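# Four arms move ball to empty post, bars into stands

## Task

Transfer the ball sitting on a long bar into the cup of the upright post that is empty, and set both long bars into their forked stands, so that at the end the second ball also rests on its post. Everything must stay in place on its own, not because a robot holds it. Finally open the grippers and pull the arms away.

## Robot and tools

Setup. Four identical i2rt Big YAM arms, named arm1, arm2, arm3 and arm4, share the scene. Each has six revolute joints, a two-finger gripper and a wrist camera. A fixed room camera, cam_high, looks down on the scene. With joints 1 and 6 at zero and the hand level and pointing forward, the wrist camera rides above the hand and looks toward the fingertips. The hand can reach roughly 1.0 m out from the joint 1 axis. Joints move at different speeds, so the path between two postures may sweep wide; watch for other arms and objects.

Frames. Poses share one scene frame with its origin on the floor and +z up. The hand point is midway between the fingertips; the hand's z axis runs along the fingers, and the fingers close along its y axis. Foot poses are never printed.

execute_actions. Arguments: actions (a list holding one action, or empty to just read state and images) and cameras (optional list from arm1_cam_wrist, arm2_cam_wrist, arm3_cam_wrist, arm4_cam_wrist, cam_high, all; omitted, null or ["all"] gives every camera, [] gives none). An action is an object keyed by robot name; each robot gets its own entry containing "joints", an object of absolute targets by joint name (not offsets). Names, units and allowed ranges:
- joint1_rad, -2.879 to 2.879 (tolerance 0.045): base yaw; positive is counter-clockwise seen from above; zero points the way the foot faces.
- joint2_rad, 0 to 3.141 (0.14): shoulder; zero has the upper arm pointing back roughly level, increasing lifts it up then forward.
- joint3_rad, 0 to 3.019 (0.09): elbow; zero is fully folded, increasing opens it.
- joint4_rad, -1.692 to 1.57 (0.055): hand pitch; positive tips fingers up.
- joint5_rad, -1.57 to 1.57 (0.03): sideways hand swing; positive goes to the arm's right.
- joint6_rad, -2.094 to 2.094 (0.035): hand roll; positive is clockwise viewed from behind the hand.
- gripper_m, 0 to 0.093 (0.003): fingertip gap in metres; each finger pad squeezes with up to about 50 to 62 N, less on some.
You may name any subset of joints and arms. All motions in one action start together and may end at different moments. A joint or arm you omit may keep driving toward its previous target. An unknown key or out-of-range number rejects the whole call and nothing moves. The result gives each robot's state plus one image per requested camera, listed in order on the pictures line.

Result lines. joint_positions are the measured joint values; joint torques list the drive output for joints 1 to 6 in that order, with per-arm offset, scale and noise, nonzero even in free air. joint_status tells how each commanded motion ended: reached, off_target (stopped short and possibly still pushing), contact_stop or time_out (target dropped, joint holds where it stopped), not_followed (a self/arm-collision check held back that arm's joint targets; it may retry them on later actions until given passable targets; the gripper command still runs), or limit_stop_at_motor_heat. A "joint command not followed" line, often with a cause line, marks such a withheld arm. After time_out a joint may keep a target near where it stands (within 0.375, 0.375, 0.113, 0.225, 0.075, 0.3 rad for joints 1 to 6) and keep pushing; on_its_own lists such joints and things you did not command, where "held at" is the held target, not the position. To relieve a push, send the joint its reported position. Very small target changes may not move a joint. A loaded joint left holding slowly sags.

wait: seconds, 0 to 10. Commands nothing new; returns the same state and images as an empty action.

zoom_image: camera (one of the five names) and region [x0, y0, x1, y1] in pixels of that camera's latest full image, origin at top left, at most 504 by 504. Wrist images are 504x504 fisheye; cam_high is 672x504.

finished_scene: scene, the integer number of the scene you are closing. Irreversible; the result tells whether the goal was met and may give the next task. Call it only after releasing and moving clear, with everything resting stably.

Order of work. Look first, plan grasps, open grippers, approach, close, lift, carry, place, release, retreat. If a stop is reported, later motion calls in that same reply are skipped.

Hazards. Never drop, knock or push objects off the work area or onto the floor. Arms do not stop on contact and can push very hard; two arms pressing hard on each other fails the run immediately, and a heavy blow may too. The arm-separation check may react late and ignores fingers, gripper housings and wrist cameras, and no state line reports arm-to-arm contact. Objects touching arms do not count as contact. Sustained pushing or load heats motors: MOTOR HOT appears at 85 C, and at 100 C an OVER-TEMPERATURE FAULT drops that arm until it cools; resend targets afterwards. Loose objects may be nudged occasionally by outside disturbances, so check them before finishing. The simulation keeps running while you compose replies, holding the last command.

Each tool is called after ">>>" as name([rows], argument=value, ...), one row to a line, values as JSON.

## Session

>>> execute_actions([
  {"arm1":{"joints":{"joint1_rad":0,"joint2_rad":1.57,"joint3_rad":2.3,"joint4_rad":-1.0,"joint5_rad":0,"joint6_rad":0}},"arm2":{"joints":{"joint1_rad":0,"joint2_rad":1.57,"joint3_rad":2.3,"joint4_rad":-1.0,"joint5_rad":0,"joint6_rad":0}},"arm3":{"joints":{"joint1_rad":0,"joint2_rad":1.57,"joint3_rad":2.3,"joint4_rad":-1.0,"joint5_rad":0,"joint6_rad":0}},"arm4":{"joints":{"joint1_rad":0,"joint2_rad":1.57,"joint3_rad":2.3,"joint4_rad":-1.0,"joint5_rad":0,"joint6_rad":0}}},
])

Scene clock: 2.13 s.
Joint torques (N m, as the arm reports them, + toward a larger angle): arm1=[ -2.19 -15.97  12.02   2.58   0.06   0.05] | arm2=[  0.32 -11.18  12.74   2.09  -0.24  -0.05] | arm3=[  1.07 -14.93  12.65   2.36  -0.09  -0.04] | arm4=[ -0.32 -15.58  10.02   2.75  -0.1    0.13]
arm1.joint_positions: joint1_rad=+0.004 joint2_rad=+1.580 joint3_rad=+2.253 joint4_rad=-1.012 joint5_rad=+0.002 joint6_rad=-0.009 gripper_m=+0.095
arm1.joint_status: all done
arm1.hand: x=+0.8270 y=-0.0388 z=+1.5006 quat_wxyz=(-0.010, -0.816, -0.028, +0.577) (m; scene frame)
arm2.joint_positions: joint1_rad=+0.007 joint2_rad=+1.578 joint3_rad=+2.256 joint4_rad=-1.015 joint5_rad=+0.004 joint6_rad=+0.008 gripper_m=+0.094
arm2.joint_status: all done
arm2.hand: x=+0.0052 y=+0.8208 z=+1.4295 quat_wxyz=(-0.412, -0.578, -0.580, +0.400) (m; scene frame)
arm3.joint_positions: joint1_rad=-0.011 joint2_rad=+1.592 joint3_rad=+2.254 joint4_rad=-1.012 joint5_rad=+0.002 joint6_rad=-0.008 gripper_m=+0.094
arm3.joint_status: all done
arm3.hand: x=-0.8178 y=-0.0113 z=+1.4827 quat_wxyz=(-0.572, -0.004, -0.820, +0.010) (m; scene frame)
arm4.joint_positions: joint1_rad=+0.013 joint2_rad=+1.567 joint3_rad=+2.260 joint4_rad=-1.009 joint5_rad=+0.004 joint6_rad=-0.015 gripper_m=+0.094
arm4.joint_status: all done
arm4.hand: x=+0.0150 y=-0.8248 z=+1.4309 quat_wxyz=(-0.420, +0.572, -0.578, -0.402) (m; scene frame)
pictures: arm1_cam_wrist, arm2_cam_wrist, arm3_cam_wrist, arm4_cam_wrist, cam_high
Images, in order (width x height): arm1_cam_wrist 504x504, arm2_cam_wrist 504x504, arm3_cam_wrist 504x504, arm4_cam_wrist 504x504, cam_high 672x504.

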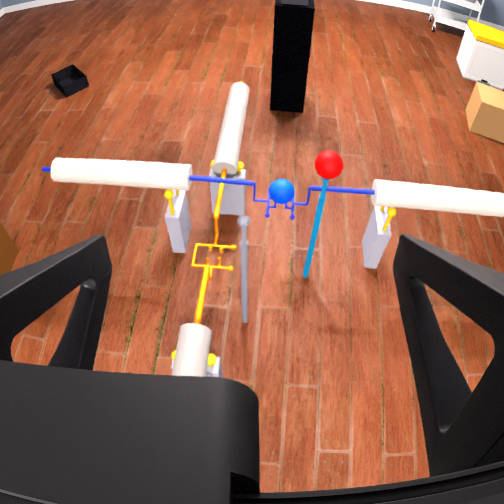

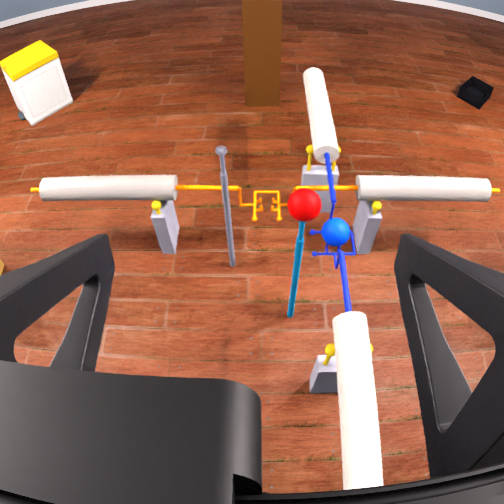

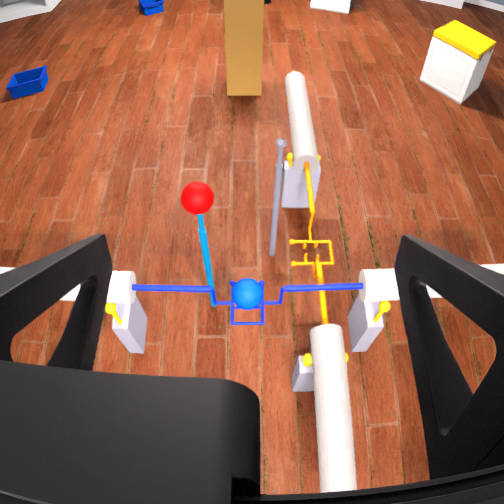

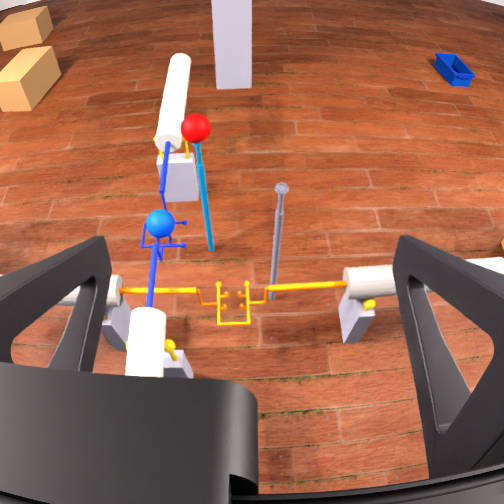

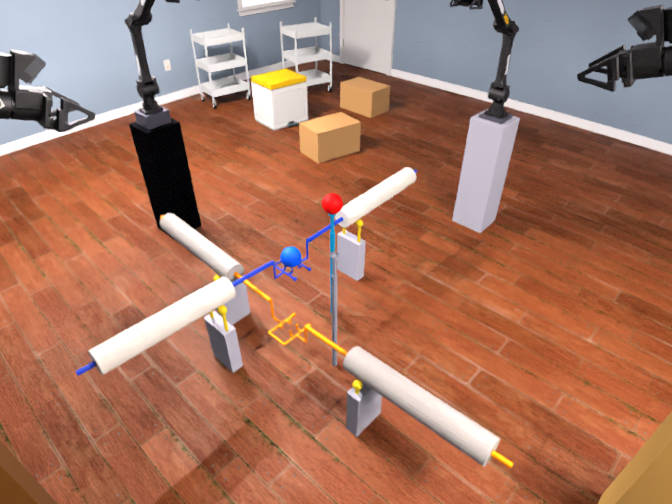

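>>> execute_actions([
  {"arm2":{"joints":{"joint1_rad":-0.53,"joint2_rad":2.3,"joint3_rad":1.27,"joint4_rad":-0.6,"joint6_rad":-0.53}},"arm4":{"joints":{"joint1_rad":0.595,"joint2_rad":2.3,"joint3_rad":1.26,"joint4_rad":-0.6,"joint6_rad":0.585}}},
], cameras=["arm2_cam_wrist","arm4_cam_wrist"])

>>> execute_actions([
  {"arm2":{"joints":{"joint2_rad":2.53,"joint3_rad":1.39}},"arm4":{"joints":{"joint2_rad":2.51,"joint3_rad":1.36}}},
], cameras=[])

>>> execute_actions([
  {"arm2":{"joints":{"joint4_rad":-0.39}},"arm4":{"joints":{"joint4_rad":-0.40}}},
], cameras=["arm2_cam_wrist","arm4_cam_wrist"])

Scene clock: 4.53 s.
Joint torques (N m, as the arm reports them, + toward a larger angle): arm1=[ -2.05 -16.45  11.97   2.61   0.05   0.04] | arm2=[ -0.26 -14.92   5.81   0.51  -0.24  -0.06] | arm3=[  1.34 -14.45  13.05   2.35  -0.08  -0.01] | arm4=[  0.2  -20.78   4.03   0.44   0.15   0.16]
arm1.joint_positions: joint1_rad=+0.004 joint2_rad=+1.580 joint3_rad=+2.253 joint4_rad=-1.012 joint5_rad=+0.002 joint6_rad=-0.009 gripper_m=+0.095
arm1.joint_status: not commanded
arm1.hand: x=+0.8270 y=-0.0388 z=+1.5006 quat_wxyz=(-0.010, -0.816, -0.028, +0.577) (m; scene frame)
arm2.joint_positions: joint1_rad=-0.523 joint2_rad=+2.294 joint3_rad=+1.260 joint4_rad=-0.610 joint5_rad=+0.002 joint6_rad=-0.522 gripper_m=+0.094
arm2.joint_status: all done
arm2.hand: x=-0.2450 y=+1.0161 z=+0.5590 quat_wxyz=(+0.012, -0.703, -0.710, -0.041) (m; scene frame)
arm3.joint_positions: joint1_rad=-0.011 joint2_rad=+1.592 joint3_rad=+2.254 joint4_rad=-1.012 joint5_rad=+0.002 joint6_rad=-0.008 gripper_m=+0.094
arm3.joint_status: not commanded
arm3.hand: x=-0.8178 y=-0.0113 z=+1.4827 quat_wxyz=(-0.572, -0.004, -0.820, +0.010) (m; scene frame)
arm4.joint_positions: joint1_rad=+0.594 joint2_rad=+2.291 joint3_rad=+1.256 joint4_rad=-0.603 joint5_rad=-0.002 joint6_rad=+0.570 gripper_m=+0.094
arm4.joint_status: all done
arm4.hand: x=-0.2650 y=-1.0272 z=+0.5533 quat_wxyz=(+0.013, +0.702, -0.711, +0.037) (m; scene frame)
pictures: arm2_cam_wrist, arm4_cam_wrist
Images, in order (width x height): arm2_cam_wrist 504x504, arm4_cam_wrist 504x504.

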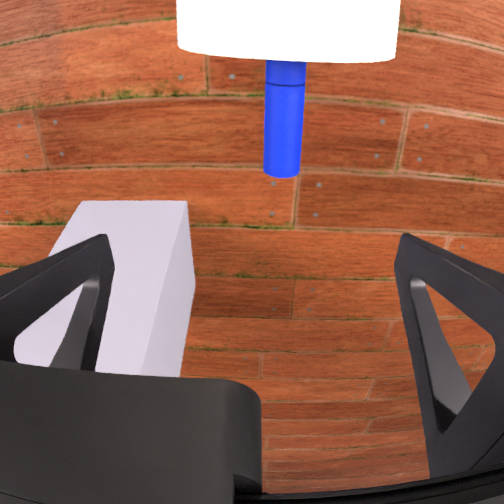

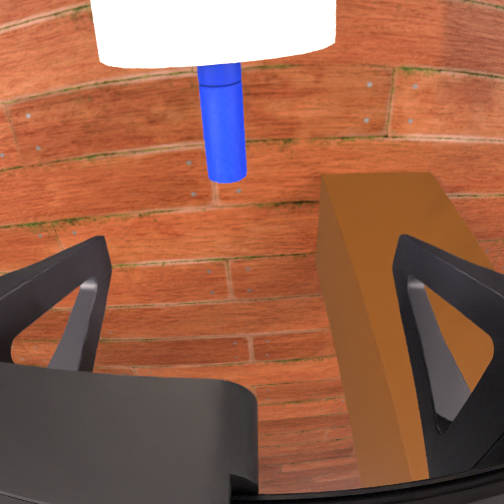

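Scene clock: 5.67 s.
Joint torques (N m, as the arm reports them, + toward a larger angle): arm1=[ -1.99 -16.4   11.98   2.59   0.05   0.05] | arm2=[ -0.12 -16.71   4.78   0.3   -0.2   -0.06] | arm3=[  1.66 -15.05  12.89   2.34  -0.11   0.04] | arm4=[  0.24 -23.32   3.24   0.1    0.16   0.14]
arm1.joint_positions: joint1_rad=+0.004 joint2_rad=+1.580 joint3_rad=+2.253 joint4_rad=-1.012 joint5_rad=+0.002 joint6_rad=-0.009 gripper_m=+0.095
arm1.joint_status: not commanded
arm1.hand: x=+0.8270 y=-0.0388 z=+1.5006 quat_wxyz=(-0.010, -0.816, -0.028, +0.577) (m; scene frame)
arm2.joint_positions: joint1_rad=-0.523 joint2_rad=+2.553 joint3_rad=+1.377 joint4_rad=-0.607 joint5_rad=+0.002 joint6_rad=-0.522 gripper_m=+0.094
arm2.joint_status: all done
arm2.hand: x=-0.2289 y=+1.0445 z=+0.4548 quat_wxyz=(+0.030, -0.699, -0.706, -0.108) (m; scene frame)
arm3.joint_positions: joint1_rad=-0.011 joint2_rad=+1.592 joint3_rad=+2.254 joint4_rad=-1.012 joint5_rad=+0.002 joint6_rad=-0.008 gripper_m=+0.094
arm3.joint_status: not commanded
arm3.hand: x=-0.8178 y=-0.0113 z=+1.4827 quat_wxyz=(-0.572, -0.004, -0.820, +0.010) (m; scene frame)
arm4.joint_positions: joint1_rad=+0.594 joint2_rad=+2.527 joint3_rad=+1.348 joint4_rad=-0.600 joint5_rad=-0.002 joint6_rad=+0.570 gripper_m=+0.094
arm4.joint_status: all done
arm4.hand: x=-0.2459 y=-1.0592 z=+0.4568 quat_wxyz=(+0.029, +0.698, -0.707, +0.106) (m; scene frame)
pictures: none
No camera images: the call's "cameras" was empty. Leave "cameras" out to get every camera's image.

Scene clock: 6.57 s.
Joint torques (N m, as the arm reports them, + toward a larger angle): arm1=[ -2.04 -16.34  11.98   2.6    0.05   0.03] | arm2=[ -0.12 -17.75   5.19   0.98  -0.23  -0.04] | arm3=[  1.03 -14.18  12.83   2.3   -0.09   0.04] | arm4=[  0.63 -24.57   3.66   0.79   0.18   0.15]
arm1.joint_positions: joint1_rad=+0.004 joint2_rad=+1.580 joint3_rad=+2.253 joint4_rad=-1.012 joint5_rad=+0.002 joint6_rad=-0.009 gripper_m=+0.095
arm1.joint_status: not commanded
arm1.hand: x=+0.8270 y=-0.0388 z=+1.5006 quat_wxyz=(-0.010, -0.816, -0.028, +0.577) (m; scene frame)
arm2.joint_positions: joint1_rad=-0.523 joint2_rad=+2.553 joint3_rad=+1.377 joint4_rad=-0.408 joint5_rad=+0.002 joint6_rad=-0.522 gripper_m=+0.094
arm2.joint_status: all done
arm2.hand: x=-0.2527 y=+1.0023 z=+0.4487 quat_wxyz=(+0.004, -0.704, -0.711, -0.012) (m; scene frame)
arm3.joint_positions: joint1_rad=-0.011 joint2_rad=+1.592 joint3_rad=+2.254 joint4_rad=-1.012 joint5_rad=+0.002 joint6_rad=-0.008 gripper_m=+0.094
arm3.joint_status: not commanded
arm3.hand: x=-0.8178 y=-0.0113 z=+1.4827 quat_wxyz=(-0.572, -0.004, -0.820, +0.010) (m; scene frame)
arm4.joint_positions: joint1_rad=+0.594 joint2_rad=+2.527 joint3_rad=+1.348 joint4_rad=-0.409 joint5_rad=-0.002 joint6_rad=+0.570 gripper_m=+0.094
arm4.joint_status: all done
arm4.hand: x=-0.2705 y=-1.0197 z=+0.4509 quat_wxyz=(+0.008, +0.702, -0.712, +0.013) (m; scene frame)
pictures: arm2_cam_wrist, arm4_cam_wrist
Images, in order (width x height): arm2_cam_wrist 504x504, arm4_cam_wrist 504x504.

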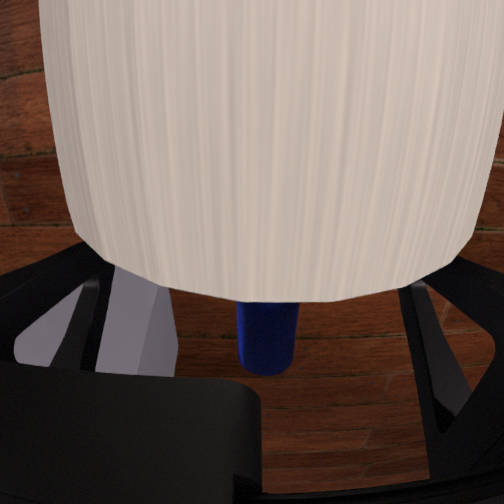

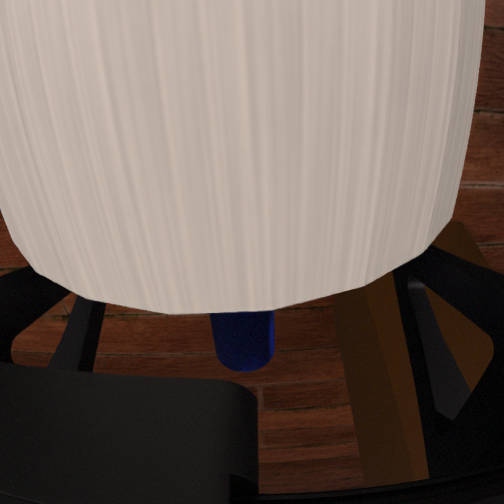

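>>> execute_actions([
  {"arm2":{"joints":{"joint1_rad":-0.542,"gripper_m":0}},"arm4":{"joints":{"joint1_rad":0.613,"gripper_m":0}}},
], cameras=[])

>>> execute_actions([
  {"arm2":{"joints":{"joint2_rad":2.385,"joint3_rad":1.32,"joint4_rad":-0.455}},"arm4":{"joints":{"joint2_rad":2.395,"joint3_rad":1.315,"joint4_rad":-0.455}}},
], cameras=[])

>>> execute_actions([
  {"arm2":{"joints":{"joint2_rad":2.19,"joint3_rad":1.258,"joint4_rad":-0.585}},"arm4":{"joints":{"joint2_rad":2.205,"joint3_rad":1.253,"joint4_rad":-0.585}}},
], cameras=[])

>>> execute_actions([
  {"arm2":{"joints":{"joint2_rad":1.97,"joint3_rad":1.25,"joint4_rad":-0.795}},"arm4":{"joints":{"joint2_rad":1.985,"joint3_rad":1.245,"joint4_rad":-0.795}}},
], cameras=["cam_high"])

>>> execute_actions([
  {"arm2":{"joints":{"joint2_rad":1.80,"joint3_rad":1.355,"joint4_rad":-1.03}},"arm4":{"joints":{"joint2_rad":1.815,"joint3_rad":1.345,"joint4_rad":-1.03}}},
], cameras=[])

>>> execute_actions([
  {"arm2":{"joints":{"joint2_rad":1.695,"joint3_rad":1.485,"joint4_rad":-1.26}},"arm4":{"joints":{"joint2_rad":1.705,"joint3_rad":1.48,"joint4_rad":-1.265}}},
], cameras=["arm3_cam_wrist","cam_high"])

Scene clock: 7.90 s.
Joint torques (N m, as the arm reports them, + toward a larger angle): arm1=[ -1.92 -16.55  11.98   2.59   0.04   0.04] | arm2=[ -0.25 -17.68   5.04   1.    -0.06  -0.02] | arm3=[  0.72 -14.47  12.82   2.41  -0.17  -0.03] | arm4=[  1.23 -23.8    3.61   0.74   0.05   0.17]
arm1.joint_positions: joint1_rad=+0.004 joint2_rad=+1.580 joint3_rad=+2.253 joint4_rad=-1.012 joint5_rad=+0.002 joint6_rad=-0.009 gripper_m=+0.095
arm1.joint_status: not commanded
arm1.hand: x=+0.8270 y=-0.0388 z=+1.5006 quat_wxyz=(-0.010, -0.816, -0.028, +0.577) (m; scene frame)
arm2.joint_positions: joint1_rad=-0.534 joint2_rad=+2.553 joint3_rad=+1.377 joint4_rad=-0.408 joint5_rad=-0.001 joint6_rad=-0.524 gripper_m=+0.019
arm2.joint_status: gripper_m off_target (ended at +0.019, target +0.000); the others done
arm2.hand: x=-0.2572 y=+1.0048 z=+0.4487 quat_wxyz=(+0.003, -0.707, -0.707, -0.013) (m; scene frame)
arm3.joint_positions: joint1_rad=-0.011 joint2_rad=+1.592 joint3_rad=+2.254 joint4_rad=-1.012 joint5_rad=+0.002 joint6_rad=-0.008 gripper_m=+0.094
arm3.joint_status: not commanded
arm3.hand: x=-0.8178 y=-0.0113 z=+1.4827 quat_wxyz=(-0.572, -0.004, -0.820, +0.010) (m; scene frame)
arm4.joint_positions: joint1_rad=+0.602 joint2_rad=+2.526 joint3_rad=+1.349 joint4_rad=-0.404 joint5_rad=+0.001 joint6_rad=+0.566 gripper_m=+0.018
arm4.joint_status: gripper_m off_target (ended at +0.018, target +0.000); the others done
arm4.hand: x=-0.2747 y=-1.0201 z=+0.4512 quat_wxyz=(+0.005, +0.707, -0.707, +0.010) (m; scene frame)
pictures: none
No camera images: the call's "cameras" was empty. Leave "cameras" out to get every camera's image.

Scene clock: 8.90 s.
Joint torques (N m, as the arm reports them, + toward a larger angle): arm1=[ -2.08 -16.48  11.99   2.62   0.05   0.04] | arm2=[  0.35 -19.38   5.48   0.12  -0.06  -0.02] | arm3=[  0.66 -13.63  12.87   2.06  -0.09   0.04] | arm4=[  1.31 -25.52   3.72   0.13   0.14   0.2 ]
arm1.joint_positions: joint1_rad=+0.004 joint2_rad=+1.580 joint3_rad=+2.253 joint4_rad=-1.012 joint5_rad=+0.002 joint6_rad=-0.009 gripper_m=+0.095
arm1.joint_status: not commanded
arm1.hand: x=+0.8270 y=-0.0388 z=+1.5006 quat_wxyz=(-0.010, -0.816, -0.028, +0.577) (m; scene frame)
arm2.joint_positions: joint1_rad=-0.537 joint2_rad=+2.438 joint3_rad=+1.306 joint4_rad=-0.446 joint5_rad=-0.001 joint6_rad=-0.525 gripper_m=+0.019
arm2.joint_status: all done
arm2.hand: x=-0.2572 y=+1.0080 z=+0.4947 quat_wxyz=(+0.002, -0.708, -0.707, -0.010) (m; scene frame)
arm3.joint_positions: joint1_rad=-0.011 joint2_rad=+1.592 joint3_rad=+2.254 joint4_rad=-1.012 joint5_rad=+0.002 joint6_rad=-0.008 gripper_m=+0.094
arm3.joint_status: not commanded
arm3.hand: x=-0.8178 y=-0.0113 z=+1.4827 quat_wxyz=(-0.572, -0.004, -0.820, +0.010) (m; scene frame)
arm4.joint_positions: joint1_rad=+0.604 joint2_rad=+2.428 joint3_rad=+1.307 joint4_rad=-0.451 joint5_rad=+0.000 joint6_rad=+0.566 gripper_m=+0.018
arm4.joint_status: all done
arm4.hand: x=-0.2782 y=-1.0167 z=+0.4933 quat_wxyz=(+0.005, +0.708, -0.706, +0.006) (m; scene frame)
pictures: none
No camera images: the call's "cameras" was empty. Leave "cameras" out to get every camera's image.

Scene clock: 9.90 s.
Joint torques (N m, as the arm reports them, + toward a larger angle): arm1=[ -1.88 -16.47  12.     2.65   0.05   0.04] | arm2=[  0.65 -17.81   7.06   0.32  -0.18   0.  ] | arm3=[  1.59 -15.1   12.61   2.24  -0.07   0.03] | arm4=[  0.93 -23.7    5.09   0.44   0.16   0.17]
arm1.joint_positions: joint1_rad=+0.004 joint2_rad=+1.580 joint3_rad=+2.253 joint4_rad=-1.012 joint5_rad=+0.002 joint6_rad=-0.009 gripper_m=+0.095
arm1.joint_status: not commanded
arm1.hand: x=+0.8270 y=-0.0388 z=+1.5006 quat_wxyz=(-0.010, -0.816, -0.028, +0.577) (m; scene frame)
arm2.joint_positions: joint1_rad=-0.541 joint2_rad=+2.229 joint3_rad=+1.240 joint4_rad=-0.583 joint5_rad=+0.001 joint6_rad=-0.529 gripper_m=+0.019
arm2.joint_status: all done
arm2.hand: x=-0.2610 y=+1.0066 z=+0.5863 quat_wxyz=(+0.002, -0.708, -0.707, -0.007) (m; scene frame)
arm3.joint_positions: joint1_rad=-0.011 joint2_rad=+1.592 joint3_rad=+2.254 joint4_rad=-1.012 joint5_rad=+0.002 joint6_rad=-0.008 gripper_m=+0.094
arm3.joint_status: not commanded
arm3.hand: x=-0.8178 y=-0.0113 z=+1.4827 quat_wxyz=(-0.572, -0.004, -0.820, +0.010) (m; scene frame)
arm4.joint_positions: joint1_rad=+0.609 joint2_rad=+2.228 joint3_rad=+1.239 joint4_rad=-0.584 joint5_rad=-0.002 joint6_rad=+0.566 gripper_m=+0.018
arm4.joint_status: all done
arm4.hand: x=-0.2794 y=-1.0182 z=+0.5801 quat_wxyz=(+0.006, +0.709, -0.705, +0.006) (m; scene frame)
pictures: none
No camera images: the call's "cameras" was empty. Leave "cameras" out to get every camera's image.

Scene clock: 11.00 s.
Joint torques (N m, as the arm reports them, + toward a larger angle): arm1=[ -2.04 -16.5   12.01   2.6    0.06   0.03] | arm2=[  1.02 -16.28   8.87   0.3   -0.15   0.02] | arm3=[  1.62 -14.86  12.98   2.25  -0.07  -0.02] | arm4=[ -0.09 -22.08   6.54   0.36   0.13   0.22]
arm1.joint_positions: joint1_rad=+0.004 joint2_rad=+1.580 joint3_rad=+2.253 joint4_rad=-1.012 joint5_rad=+0.002 joint6_rad=-0.009 gripper_m=+0.095
arm1.joint_status: not commanded
arm1.hand: x=+0.8270 y=-0.0388 z=+1.5006 quat_wxyz=(-0.010, -0.816, -0.028, +0.577) (m; scene frame)
arm2.joint_positions: joint1_rad=-0.543 joint2_rad=+2.000 joint3_rad=+1.228 joint4_rad=-0.796 joint5_rad=+0.001 joint6_rad=-0.531 gripper_m=+0.019
arm2.joint_status: all done
arm2.hand: x=-0.2617 y=+1.0070 z=+0.6971 quat_wxyz=(+0.001, -0.708, -0.707, -0.005) (m; scene frame)
arm3.joint_positions: joint1_rad=-0.011 joint2_rad=+1.592 joint3_rad=+2.254 joint4_rad=-1.012 joint5_rad=+0.002 joint6_rad=-0.008 gripper_m=+0.094
arm3.joint_status: not commanded
arm3.hand: x=-0.8178 y=-0.0113 z=+1.4827 quat_wxyz=(-0.572, -0.004, -0.820, +0.010) (m; scene frame)
arm4.joint_positions: joint1_rad=+0.610 joint2_rad=+2.005 joint3_rad=+1.228 joint4_rad=-0.795 joint5_rad=-0.002 joint6_rad=+0.566 gripper_m=+0.018
arm4.joint_status: all done
arm4.hand: x=-0.2792 y=-1.0185 z=+0.6881 quat_wxyz=(+0.006, +0.710, -0.704, +0.006) (m; scene frame)
pictures: cam_high
Images, in order (width x height): cam_high 672x504.

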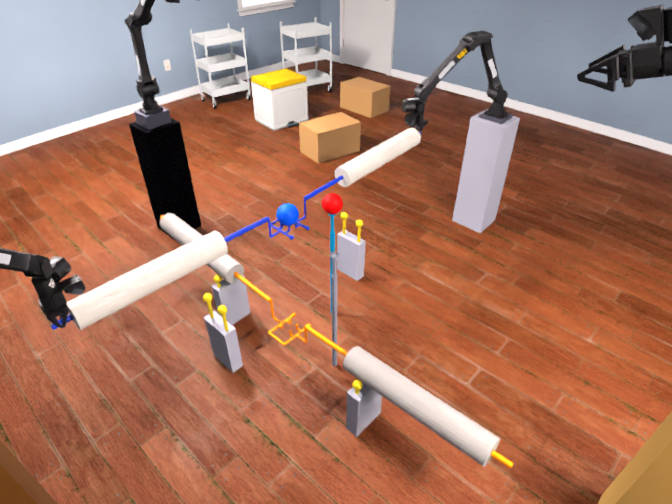

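Scene clock: 12.17 s.
Joint torques (N m, as the arm reports them, + toward a larger angle): arm1=[ -2.03 -16.57  11.96   2.59   0.05   0.03] | arm2=[  0.16 -15.8   13.75   0.15  -0.03   0.03] | arm3=[  2.29 -14.96  12.67   2.07  -0.11   0.01] | arm4=[  0.44 -21.84  10.25   0.1    0.12   0.2 ]
arm1.joint_positions: joint1_rad=+0.004 joint2_rad=+1.580 joint3_rad=+2.253 joint4_rad=-1.012 joint5_rad=+0.002 joint6_rad=-0.009 gripper_m=+0.095
arm1.joint_status: not commanded
arm1.hand: x=+0.8270 y=-0.0388 z=+1.5006 quat_wxyz=(-0.010, -0.816, -0.028, +0.577) (m; scene frame)
arm2.joint_positions: joint1_rad=-0.542 joint2_rad=+1.828 joint3_rad=+1.289 joint4_rad=-1.024 joint5_rad=-0.001 joint6_rad=-0.531 gripper_m=+0.019
arm2.joint_status: all done
arm2.hand: x=-0.2611 y=+1.0070 z=+0.8005 quat_wxyz=(+0.000, -0.708, -0.707, -0.002) (m; scene frame)
arm3.joint_positions: joint1_rad=-0.011 joint2_rad=+1.592 joint3_rad=+2.254 joint4_rad=-1.012 joint5_rad=+0.002 joint6_rad=-0.008 gripper_m=+0.094
arm3.joint_status: not commanded
arm3.hand: x=-0.8178 y=-0.0113 z=+1.4827 quat_wxyz=(-0.572, -0.004, -0.820, +0.010) (m; scene frame)
arm4.joint_positions: joint1_rad=+0.610 joint2_rad=+1.836 joint3_rad=+1.287 joint4_rad=-1.023 joint5_rad=+0.000 joint6_rad=+0.567 gripper_m=+0.018
arm4.joint_status: all done
arm4.hand: x=-0.2775 y=-1.0193 z=+0.7891 quat_wxyz=(+0.005, +0.710, -0.705, +0.006) (m; scene frame)
pictures: none
No camera images: the call's "cameras" was empty. Leave "cameras" out to get every camera's image.

Scene clock: 13.30 s.
Joint torques (N m, as the arm reports them, + toward a larger angle): arm1=[ -2.09 -16.5   11.95   2.59   0.05   0.04] | arm2=[  1.   -15.33  15.12   0.16  -0.12   0.02] | arm3=[  2.41 -14.3   12.83   2.24  -0.1   -0.08] | arm4=[  0.23 -20.75  11.6    0.2    0.11   0.14]
arm1.joint_positions: joint1_rad=+0.004 joint2_rad=+1.580 joint3_rad=+2.253 joint4_rad=-1.012 joint5_rad=+0.002 joint6_rad=-0.009 gripper_m=+0.095
arm1.joint_status: not commanded
arm1.hand: x=+0.8270 y=-0.0388 z=+1.5006 quat_wxyz=(-0.010, -0.816, -0.028, +0.577) (m; scene frame)
arm2.joint_positions: joint1_rad=-0.542 joint2_rad=+1.731 joint3_rad=+1.410 joint4_rad=-1.251 joint5_rad=-0.001 joint6_rad=-0.531 gripper_m=+0.019
arm2.joint_status: all done
arm2.hand: x=-0.2607 y=+1.0080 z=+0.8902 quat_wxyz=(+0.001, -0.708, -0.707, -0.007) (m; scene frame)
arm3.joint_positions: joint1_rad=-0.011 joint2_rad=+1.592 joint3_rad=+2.254 joint4_rad=-1.012 joint5_rad=+0.002 joint6_rad=-0.008 gripper_m=+0.094
arm3.joint_status: not commanded
arm3.hand: x=-0.8178 y=-0.0113 z=+1.4827 quat_wxyz=(-0.572, -0.004, -0.820, +0.010) (m; scene frame)
arm4.joint_positions: joint1_rad=+0.610 joint2_rad=+1.729 joint3_rad=+1.414 joint4_rad=-1.260 joint5_rad=-0.001 joint6_rad=+0.567 gripper_m=+0.018
arm4.joint_status: all done
arm4.hand: x=-0.2771 y=-1.0190 z=+0.8862 quat_wxyz=(+0.006, +0.709, -0.705, +0.007) (m; scene frame)
pictures: arm3_cam_wrist, cam_high
Images, in order (width x height): arm3_cam_wrist 504x504, cam_high 672x504.

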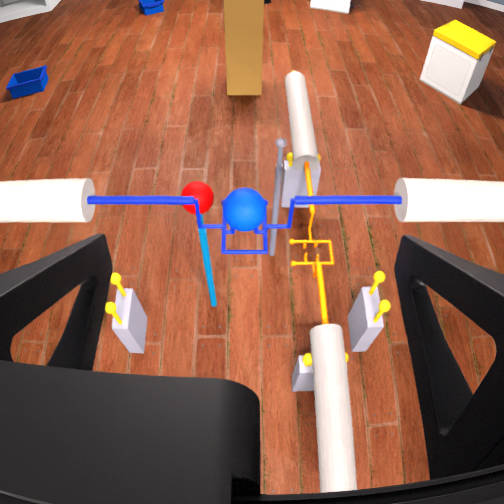

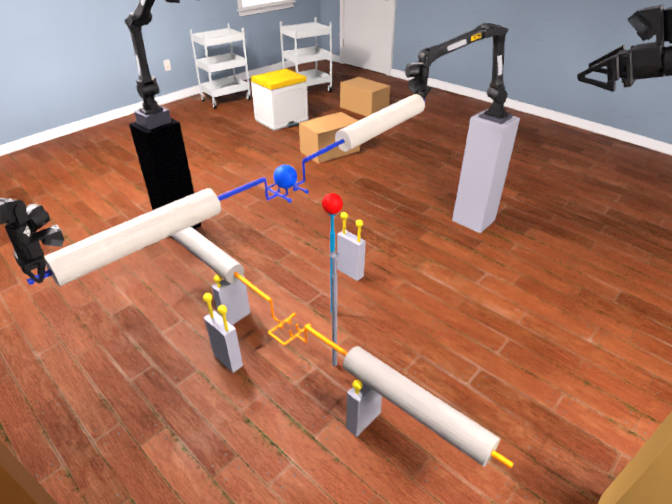

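>>> execute_actions([
  {"arm2":{"joints":{"joint1_rad":-0.44,"joint2_rad":1.71,"joint3_rad":1.50,"joint4_rad":-1.265,"joint6_rad":-0.425}},"arm4":{"joints":{"joint1_rad":0.55,"joint2_rad":1.575,"joint3_rad":1.285,"joint4_rad":-1.23,"joint6_rad":0.515}}},
], cameras=[])

>>> execute_actions([
  {"arm2":{"joints":{"joint1_rad":-0.337,"joint2_rad":1.73,"joint3_rad":1.525,"joint4_rad":-1.27,"joint6_rad":-0.325}},"arm4":{"joints":{"joint1_rad":0.478,"joint2_rad":1.45,"joint3_rad":1.135,"joint4_rad":-1.2,"joint6_rad":0.44}}},
], cameras=[])

>>> execute_actions([
  {"arm2":{"joints":{"joint1_rad":-0.14,"joint2_rad":1.76,"joint3_rad":1.567,"joint4_rad":-1.282,"joint6_rad":-0.128}},"arm4":{"joints":{"joint1_rad":0.263,"joint2_rad":1.285,"joint3_rad":0.965,"joint4_rad":-1.2,"joint6_rad":0.225}}},
], cameras=[])

>>> execute_actions([
  {"arm2":{"joints":{"joint1_rad":0.046,"joint2_rad":1.79,"joint3_rad":1.61,"joint4_rad":-1.294,"joint6_rad":0.06}},"arm4":{"joints":{"joint1_rad":-0.03,"joint2_rad":1.23,"joint3_rad":0.915,"joint4_rad":-1.208,"joint6_rad":-0.068}}},
], cameras=[])

>>> execute_actions([
  {"arm2":{"joints":{"joint1_rad":0.222,"joint2_rad":1.842,"joint3_rad":1.69,"joint4_rad":-1.319,"joint6_rad":0.235}},"arm4":{"joints":{"joint1_rad":-0.328,"joint2_rad":1.29,"joint3_rad":0.985,"joint4_rad":-1.2,"joint6_rad":-0.365}}},
], cameras=["arm1_cam_wrist","arm3_cam_wrist","cam_high"])

Scene clock: 15.70 s.
Joint torques (N m, as the arm reports them, + toward a larger angle): arm1=[ -2.1  -16.58  11.95   2.62   0.06   0.04] | arm2=[  0.1  -14.7   15.84   0.31   0.08  -0.03] | arm3=[  0.94 -13.96  12.72   2.36  -0.02  -0.01] | arm4=[  0.41 -19.34   8.63   0.38   0.02  -0.06]
arm1.joint_positions: joint1_rad=+0.004 joint2_rad=+1.580 joint3_rad=+2.253 joint4_rad=-1.012 joint5_rad=+0.002 joint6_rad=-0.009 gripper_m=+0.095
arm1.joint_status: not commanded
arm1.hand: x=+0.8270 y=-0.0388 z=+1.5006 quat_wxyz=(-0.010, -0.816, -0.028, +0.577) (m; scene frame)
arm2.joint_positions: joint1_rad=-0.429 joint2_rad=+1.733 joint3_rad=+1.419 joint4_rad=-1.260 joint5_rad=-0.004 joint6_rad=-0.418 gripper_m=+0.019
arm2.joint_status: all done
arm2.hand: x=-0.2092 y=+0.9805 z=+0.8923 quat_wxyz=(+0.000, -0.707, -0.707, -0.009) (m; scene frame)
arm3.joint_positions: joint1_rad=-0.011 joint2_rad=+1.592 joint3_rad=+2.254 joint4_rad=-1.012 joint5_rad=+0.002 joint6_rad=-0.008 gripper_m=+0.094
arm3.joint_status: not commanded
arm3.hand: x=-0.8178 y=-0.0113 z=+1.4827 quat_wxyz=(-0.572, -0.004, -0.820, +0.010) (m; scene frame)
arm4.joint_positions: joint1_rad=+0.553 joint2_rad=+1.607 joint3_rad=+1.263 joint4_rad=-1.229 joint5_rad=+0.002 joint6_rad=+0.515 gripper_m=+0.018
arm4.joint_status: all done
arm4.hand: x=-0.2275 y=-1.0456 z=+0.8884 quat_wxyz=(+0.004, +0.708, -0.707, +0.007) (m; scene frame)
pictures: none
No camera images: the call's "cameras" was empty. Leave "cameras" out to get every camera's image.

Scene clock: 16.70 s.
Joint torques (N m, as the arm reports them, + toward a larger angle): arm1=[ -2.1  -16.31  11.96   2.57   0.05   0.04] | arm2=[  0.17 -15.51  15.4    0.21   0.07  -0.07] | arm3=[  0.99 -14.64  12.99   2.61  -0.06  -0.04] | arm4=[  0.52 -16.66   8.5    0.09  -0.07  -0.01]
arm1.joint_positions: joint1_rad=+0.004 joint2_rad=+1.580 joint3_rad=+2.253 joint4_rad=-1.012 joint5_rad=+0.002 joint6_rad=-0.009 gripper_m=+0.095
arm1.joint_status: not commanded
arm1.hand: x=+0.8270 y=-0.0388 z=+1.5006 quat_wxyz=(-0.010, -0.816, -0.028, +0.577) (m; scene frame)
arm2.joint_positions: joint1_rad=-0.326 joint2_rad=+1.760 joint3_rad=+1.450 joint4_rad=-1.261 joint5_rad=-0.003 joint6_rad=-0.316 gripper_m=+0.019
arm2.joint_status: all done
arm2.hand: x=-0.1631 y=+0.9512 z=+0.8902 quat_wxyz=(+0.000, -0.707, -0.707, -0.007) (m; scene frame)
arm3.joint_positions: joint1_rad=-0.011 joint2_rad=+1.592 joint3_rad=+2.254 joint4_rad=-1.012 joint5_rad=+0.002 joint6_rad=-0.008 gripper_m=+0.094
arm3.joint_status: not commanded
arm3.hand: x=-0.8178 y=-0.0113 z=+1.4827 quat_wxyz=(-0.572, -0.004, -0.820, +0.010) (m; scene frame)
arm4.joint_positions: joint1_rad=+0.478 joint2_rad=+1.480 joint3_rad=+1.112 joint4_rad=-1.196 joint5_rad=+0.004 joint6_rad=+0.438 gripper_m=+0.018
arm4.joint_status: all done
arm4.hand: x=-0.1755 y=-1.0740 z=+0.8880 quat_wxyz=(+0.001, +0.708, -0.706, +0.002) (m; scene frame)
pictures: none
No camera images: the call's "cameras" was empty. Leave "cameras" out to get every camera's image.

Scene clock: 17.90 s.
Joint torques (N m, as the arm reports them, + toward a larger angle): arm1=[ -2.17 -16.49  11.99   2.66   0.04   0.04] | arm2=[  0.29 -16.48  15.13  -0.05   0.03  -0.03] | arm3=[  1.29 -15.26  12.69   2.43  -0.15   0.  ] | arm4=[  0.49 -12.46   8.74   0.11  -0.2   -0.01]
arm1.joint_positions: joint1_rad=+0.004 joint2_rad=+1.580 joint3_rad=+2.253 joint4_rad=-1.012 joint5_rad=+0.002 joint6_rad=-0.009 gripper_m=+0.095
arm1.joint_status: not commanded
arm1.hand: x=+0.8270 y=-0.0388 z=+1.5006 quat_wxyz=(-0.010, -0.816, -0.028, +0.577) (m; scene frame)
arm2.joint_positions: joint1_rad=-0.135 joint2_rad=+1.791 joint3_rad=+1.495 joint4_rad=-1.266 joint5_rad=-0.002 joint6_rad=-0.124 gripper_m=+0.019
arm2.joint_status: all done
arm2.hand: x=-0.0681 y=+0.9145 z=+0.8910 quat_wxyz=(-0.002, -0.707, -0.707, -0.004) (m; scene frame)
arm3.joint_positions: joint1_rad=-0.011 joint2_rad=+1.592 joint3_rad=+2.254 joint4_rad=-1.012 joint5_rad=+0.002 joint6_rad=-0.008 gripper_m=+0.094
arm3.joint_status: not commanded
arm3.hand: x=-0.8178 y=-0.0113 z=+1.4827 quat_wxyz=(-0.572, -0.004, -0.820, +0.010) (m; scene frame)
arm4.joint_positions: joint1_rad=+0.261 joint2_rad=+1.305 joint3_rad=+0.940 joint4_rad=-1.194 joint5_rad=+0.007 joint6_rad=+0.222 gripper_m=+0.018
arm4.joint_status: all done
arm4.hand: x=-0.0759 y=-1.1088 z=+0.8894 quat_wxyz=(-0.001, +0.708, -0.706, +0.002) (m; scene frame)
pictures: none
No camera images: the call's "cameras" was empty. Leave "cameras" out to get every camera's image.

Scene clock: 19.10 s.
Joint torques (N m, as the arm reports them, + toward a larger angle): arm1=[ -1.82 -16.68  11.98   2.61   0.05   0.05] | arm2=[  0.22 -16.78  15.14   0.03  -0.08  -0.01] | arm3=[  1.24 -15.19  12.64   2.17  -0.1   -0.06] | arm4=[  0.12 -13.09   8.69   0.06  -0.24  -0.07]
arm1.joint_positions: joint1_rad=+0.004 joint2_rad=+1.580 joint3_rad=+2.253 joint4_rad=-1.012 joint5_rad=+0.002 joint6_rad=-0.009 gripper_m=+0.095
arm1.joint_status: not commanded
arm1.hand: x=+0.8270 y=-0.0388 z=+1.5006 quat_wxyz=(-0.010, -0.816, -0.028, +0.577) (m; scene frame)
arm2.joint_positions: joint1_rad=+0.049 joint2_rad=+1.821 joint3_rad=+1.538 joint4_rad=-1.281 joint5_rad=+0.000 joint6_rad=+0.063 gripper_m=+0.019
arm2.joint_status: all done
arm2.hand: x=+0.0310 y=+0.8996 z=+0.8916 quat_wxyz=(-0.001, -0.708, -0.706, -0.004) (m; scene frame)
arm3.joint_positions: joint1_rad=-0.011 joint2_rad=+1.592 joint3_rad=+2.254 joint4_rad=-1.012 joint5_rad=+0.002 joint6_rad=-0.008 gripper_m=+0.094
arm3.joint_status: not commanded
arm3.hand: x=-0.8178 y=-0.0113 z=+1.4827 quat_wxyz=(-0.572, -0.004, -0.820, +0.010) (m; scene frame)
arm4.joint_positions: joint1_rad=-0.026 joint2_rad=+1.262 joint3_rad=+0.891 joint4_rad=-1.198 joint5_rad=+0.007 joint6_rad=-0.065 gripper_m=+0.018
arm4.joint_status: all done
arm4.hand: x=+0.0221 y=-1.1209 z=+0.8857 quat_wxyz=(+0.002, +0.708, -0.706, +0.007) (m; scene frame)
pictures: none
No camera images: the call's "cameras" was empty. Leave "cameras" out to get every camera's image.

Scene clock: 20.30 s.
Joint torques (N m, as the arm reports them, + toward a larger angle): arm1=[ -2.03 -16.69  12.04   2.59   0.06   0.05] | arm2=[  0.62 -17.89  14.78   0.2   -0.14  -0.02] | arm3=[  2.24 -14.19  12.68   2.28  -0.14   0.03] | arm4=[ -0.11 -13.22  10.36   0.35  -0.27  -0.11]
arm1.joint_positions: joint1_rad=+0.004 joint2_rad=+1.580 joint3_rad=+2.253 joint4_rad=-1.012 joint5_rad=+0.002 joint6_rad=-0.009 gripper_m=+0.095
arm1.joint_status: not commanded
arm1.hand: x=+0.8270 y=-0.0388 z=+1.5006 quat_wxyz=(-0.010, -0.816, -0.028, +0.577) (m; scene frame)
arm2.joint_positions: joint1_rad=+0.225 joint2_rad=+1.883 joint3_rad=+1.623 joint4_rad=-1.315 joint5_rad=+0.002 joint6_rad=+0.241 gripper_m=+0.019
arm2.joint_status: all done
arm2.hand: x=+0.1316 y=+0.8933 z=+0.8904 quat_wxyz=(+0.004, -0.709, -0.705, -0.007) (m; scene frame)
arm3.joint_positions: joint1_rad=-0.011 joint2_rad=+1.592 joint3_rad=+2.254 joint4_rad=-1.012 joint5_rad=+0.002 joint6_rad=-0.008 gripper_m=+0.094
arm3.joint_status: not commanded
arm3.hand: x=-0.8178 y=-0.0113 z=+1.4827 quat_wxyz=(-0.572, -0.004, -0.820, +0.010) (m; scene frame)
arm4.joint_positions: joint1_rad=-0.321 joint2_rad=+1.312 joint3_rad=+0.935 joint4_rad=-1.196 joint5_rad=+0.007 joint6_rad=-0.360 gripper_m=+0.018
arm4.joint_status: all done
arm4.hand: x=+0.1221 y=-1.1254 z=+0.8859 quat_wxyz=(+0.004, +0.708, -0.706, +0.009) (m; scene frame)
pictures: arm1_cam_wrist, arm3_cam_wrist, cam_high
Images, in order (width x height): arm1_cam_wrist 504x504, arm3_cam_wrist 504x504, cam_high 672x504.

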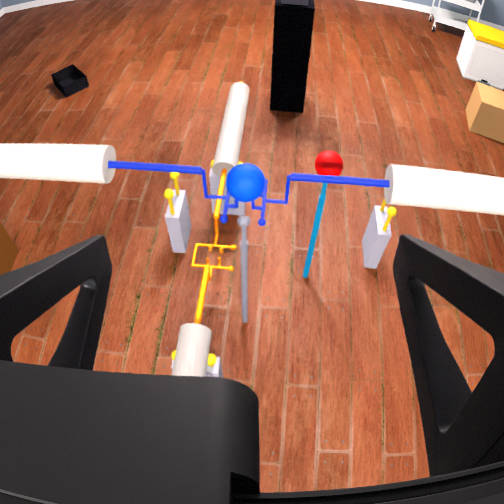

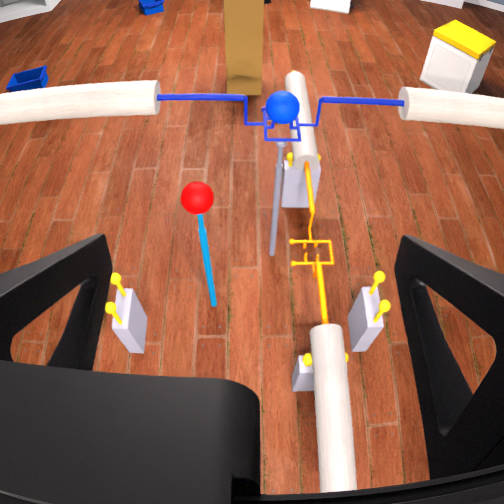

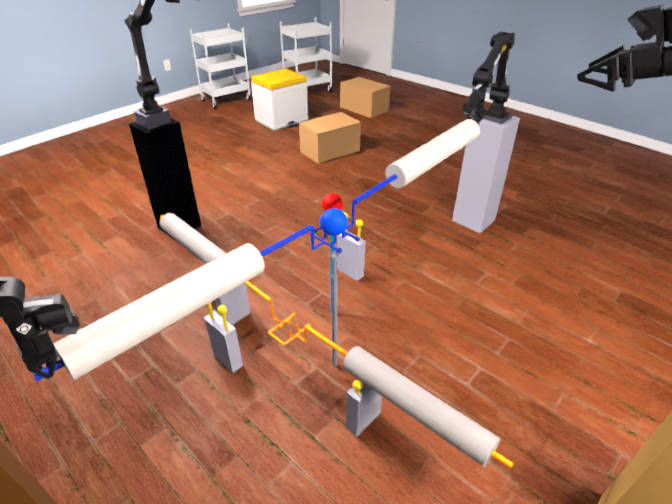

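>>> execute_actions([
  {"arm2":{"joints":{"joint2_rad":1.905,"joint3_rad":1.575,"joint4_rad":-1.175}},"arm4":{"joints":{"joint2_rad":1.36,"joint3_rad":0.852,"joint4_rad":-1.025}}},
], cameras=["arm1_cam_wrist","arm3_cam_wrist","cam_high"])

>>> zoom_image(camera="arm1_cam_wrist", region=[180, 160, 310, 270])

>>> zoom_image(camera="arm3_cam_wrist", region=[220, 90, 340, 190])

>>> zoom_image(camera="cam_high", region=[280, 200, 400, 300])

Scene clock: 21.90 s.
Joint torques (N m, as the arm reports them, + toward a larger angle): arm1=[ -2.   -16.59  11.99   2.63   0.05   0.03] | arm2=[  0.58 -19.29  10.96   0.49  -0.2   -0.07] | arm3=[  1.58 -14.75  12.73   2.31  -0.03  -0.03] | arm4=[ -0.38 -13.69   7.63   0.2   -0.15  -0.12]
arm1.joint_positions: joint1_rad=+0.004 joint2_rad=+1.580 joint3_rad=+2.253 joint4_rad=-1.012 joint5_rad=+0.002 joint6_rad=-0.009 gripper_m=+0.095
arm1.joint_status: not commanded
arm1.hand: x=+0.8270 y=-0.0388 z=+1.5006 quat_wxyz=(-0.010, -0.816, -0.028, +0.577) (m; scene frame)
arm2.joint_positions: joint1_rad=+0.225 joint2_rad=+1.959 joint3_rad=+1.548 joint4_rad=-1.178 joint5_rad=+0.004 joint6_rad=+0.240 gripper_m=+0.019
arm2.joint_status: all done
arm2.hand: x=+0.1324 y=+0.8913 z=+0.8213 quat_wxyz=(+0.010, -0.709, -0.705, -0.009) (m; scene frame)
arm3.joint_positions: joint1_rad=-0.011 joint2_rad=+1.592 joint3_rad=+2.254 joint4_rad=-1.012 joint5_rad=+0.002 joint6_rad=-0.008 gripper_m=+0.094
arm3.joint_status: not commanded
arm3.hand: x=-0.8178 y=-0.0113 z=+1.4827 quat_wxyz=(-0.572, -0.004, -0.820, +0.010) (m; scene frame)
arm4.joint_positions: joint1_rad=-0.321 joint2_rad=+1.390 joint3_rad=+0.833 joint4_rad=-1.020 joint5_rad=+0.005 joint6_rad=-0.360 gripper_m=+0.018
arm4.joint_status: all done
arm4.hand: x=+0.1213 y=-1.1277 z=+0.8258 quat_wxyz=(+0.006, +0.708, -0.706, +0.009) (m; scene frame)
pictures: arm1_cam_wrist, arm3_cam_wrist, cam_high
Images, in order (width x height): arm1_cam_wrist 504x504, arm3_cam_wrist 504x504, cam_high 672x504.

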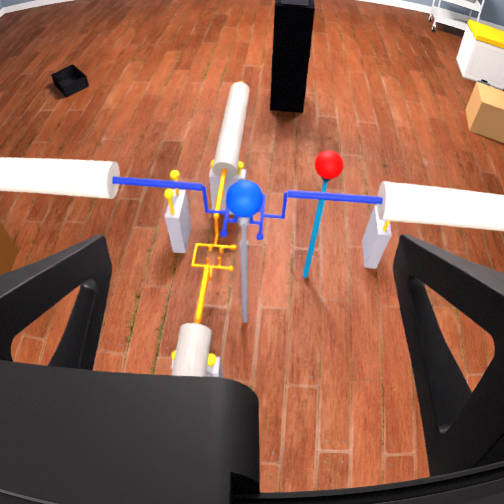

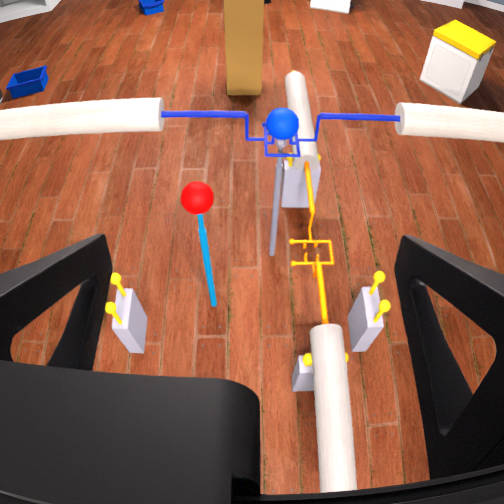

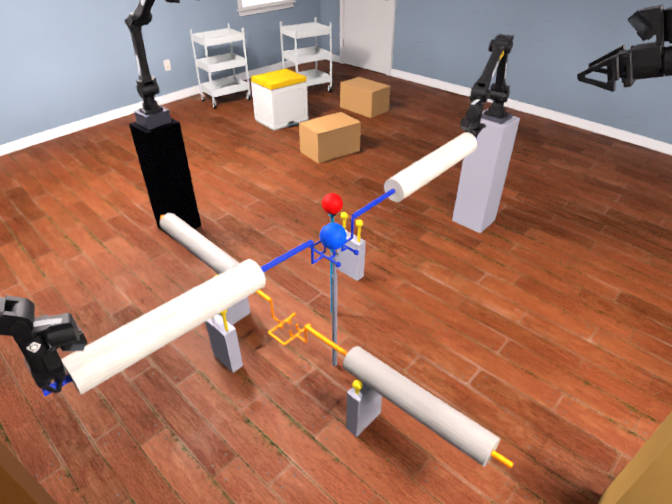

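Region (180, 160, 310, 270) of arm1_cam_wrist's 504x504 image, scaled by 3.877, with more detail than that image has; it fills the top 426 rows of this view, and the rest is white.

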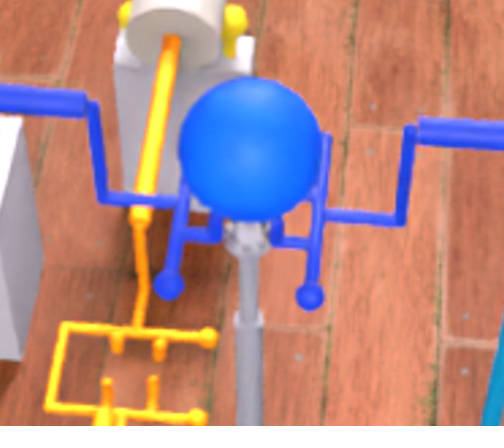

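Region (220, 90, 340, 190) of arm3_cam_wrist's 504x504 image, scaled by 4.200, with more detail than that image has.

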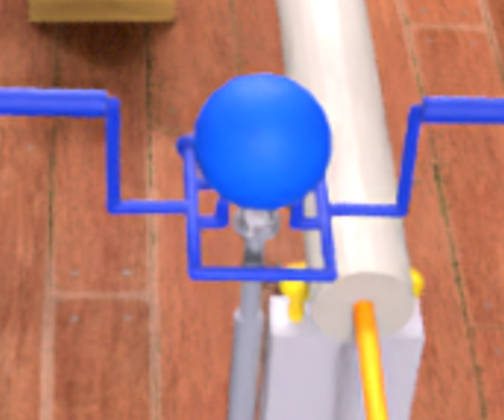

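Region (280, 200, 400, 300) of cam_high's 672x504 image, scaled by 4.200, with more detail than that image has.

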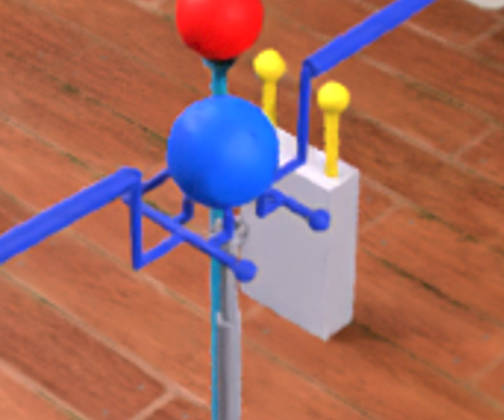

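>>> execute_actions([
  {"arm4":{"joints":{"joint1_rad":-0.362,"joint6_rad":-0.395}}},
], cameras=[])

>>> execute_actions([
  {"arm2":{"joints":{"joint2_rad":1.94,"joint3_rad":1.535,"joint4_rad":-1.095}},"arm4":{"joints":{"joint2_rad":1.43,"joint3_rad":0.818,"joint4_rad":-0.915}}},
], cameras=["arm1_cam_wrist","arm3_cam_wrist","cam_high"])

>>> zoom_image(camera="cam_high", region=[280, 200, 400, 300])

Scene clock: 23.07 s.
Joint torques (N m, as the arm reports them, + toward a larger angle): arm1=[ -1.98 -16.39  12.01   2.59   0.05   0.03] | arm2=[  0.62 -19.59  10.83   0.27  -0.24  -0.02] | arm3=[  1.25 -14.99  12.67   2.31  -0.09  -0.03] | arm4=[ -1.52 -13.97   7.71   0.1   -0.17  -0.18]
arm1.joint_positions: joint1_rad=+0.004 joint2_rad=+1.580 joint3_rad=+2.253 joint4_rad=-1.012 joint5_rad=+0.002 joint6_rad=-0.009 gripper_m=+0.095
arm1.joint_status: not commanded
arm1.hand: x=+0.8270 y=-0.0388 z=+1.5006 quat_wxyz=(-0.010, -0.816, -0.028, +0.577) (m; scene frame)
arm2.joint_positions: joint1_rad=+0.225 joint2_rad=+1.959 joint3_rad=+1.548 joint4_rad=-1.172 joint5_rad=+0.004 joint6_rad=+0.238 gripper_m=+0.019
arm2.joint_status: not commanded
arm2.hand: x=+0.1327 y=+0.8898 z=+0.8212 quat_wxyz=(+0.008, -0.708, -0.706, -0.008) (m; scene frame)
arm3.joint_positions: joint1_rad=-0.011 joint2_rad=+1.592 joint3_rad=+2.254 joint4_rad=-1.012 joint5_rad=+0.002 joint6_rad=-0.008 gripper_m=+0.094
arm3.joint_status: not commanded
arm3.hand: x=-0.8178 y=-0.0113 z=+1.4827 quat_wxyz=(-0.572, -0.004, -0.820, +0.010) (m; scene frame)
arm4.joint_positions: joint1_rad=-0.342 joint2_rad=+1.390 joint3_rad=+0.833 joint4_rad=-1.017 joint5_rad=+0.005 joint6_rad=-0.385 gripper_m=+0.018
arm4.joint_status: all done
arm4.hand: x=+0.1283 y=-1.1296 z=+0.8258 quat_wxyz=(+0.005, +0.709, -0.705, +0.008) (m; scene frame)
pictures: none
No camera images: the call's "cameras" was empty. Leave "cameras" out to get every camera's image.

Scene clock: 23.90 s.
Joint torques (N m, as the arm reports them, + toward a larger angle): arm1=[ -1.93 -16.61  11.97   2.61   0.05   0.05] | arm2=[  0.62 -17.64  10.63   0.9   -0.25  -0.03] | arm3=[  0.89 -15.32  12.83   2.12  -0.12  -0.01] | arm4=[ -1.04 -13.76   7.02   0.59  -0.15  -0.14]
arm1.joint_positions: joint1_rad=+0.004 joint2_rad=+1.580 joint3_rad=+2.253 joint4_rad=-1.012 joint5_rad=+0.002 joint6_rad=-0.009 gripper_m=+0.095
arm1.joint_status: not commanded
arm1.hand: x=+0.8270 y=-0.0388 z=+1.5006 quat_wxyz=(-0.010, -0.816, -0.028, +0.577) (m; scene frame)
arm2.joint_positions: joint1_rad=+0.225 joint2_rad=+1.974 joint3_rad=+1.510 joint4_rad=-1.110 joint5_rad=+0.004 joint6_rad=+0.238 gripper_m=+0.019
arm2.joint_status: all done
arm2.hand: x=+0.1324 y=+0.8916 z=+0.7996 quat_wxyz=(+0.004, -0.708, -0.706, -0.006) (m; scene frame)
arm3.joint_positions: joint1_rad=-0.011 joint2_rad=+1.592 joint3_rad=+2.254 joint4_rad=-1.012 joint5_rad=+0.002 joint6_rad=-0.008 gripper_m=+0.094
arm3.joint_status: not commanded
arm3.hand: x=-0.8178 y=-0.0113 z=+1.4827 quat_wxyz=(-0.572, -0.004, -0.820, +0.010) (m; scene frame)
arm4.joint_positions: joint1_rad=-0.343 joint2_rad=+1.457 joint3_rad=+0.801 joint4_rad=-0.917 joint5_rad=+0.005 joint6_rad=-0.387 gripper_m=+0.018
arm4.joint_status: all done
arm4.hand: x=+0.1301 y=-1.1265 z=+0.7938 quat_wxyz=(+0.005, +0.710, -0.704, +0.008) (m; scene frame)
pictures: arm1_cam_wrist, arm3_cam_wrist, cam_high
Images, in order (width x height): arm1_cam_wrist 504x504, arm3_cam_wrist 504x504, cam_high 672x504.

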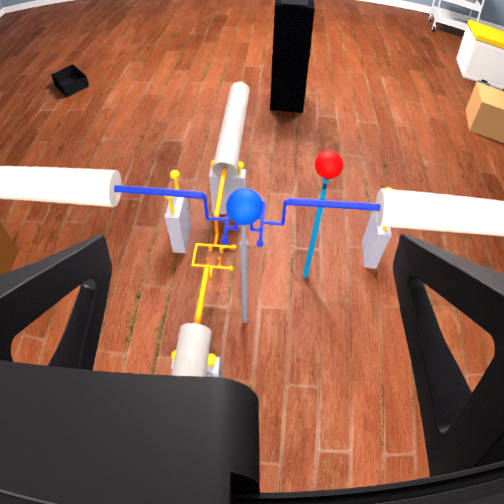

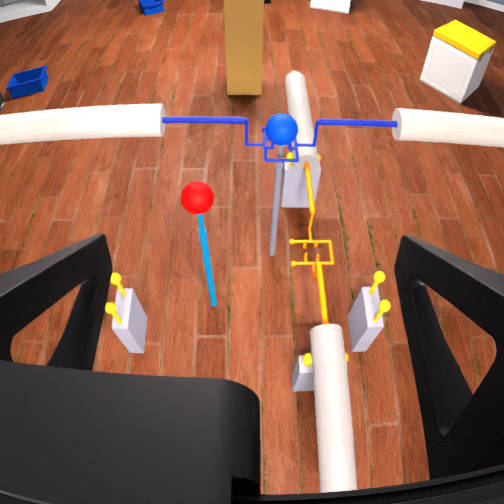

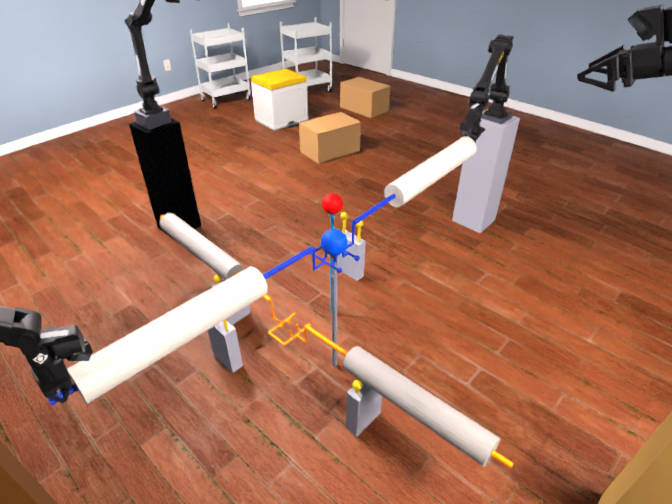

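Region (280, 200, 400, 300) of cam_high's 672x504 image, scaled by 4.200, with more detail than that image has.

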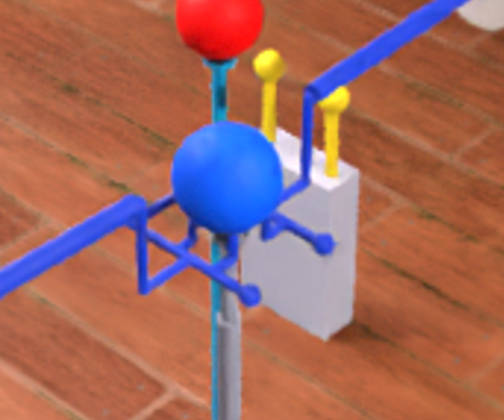

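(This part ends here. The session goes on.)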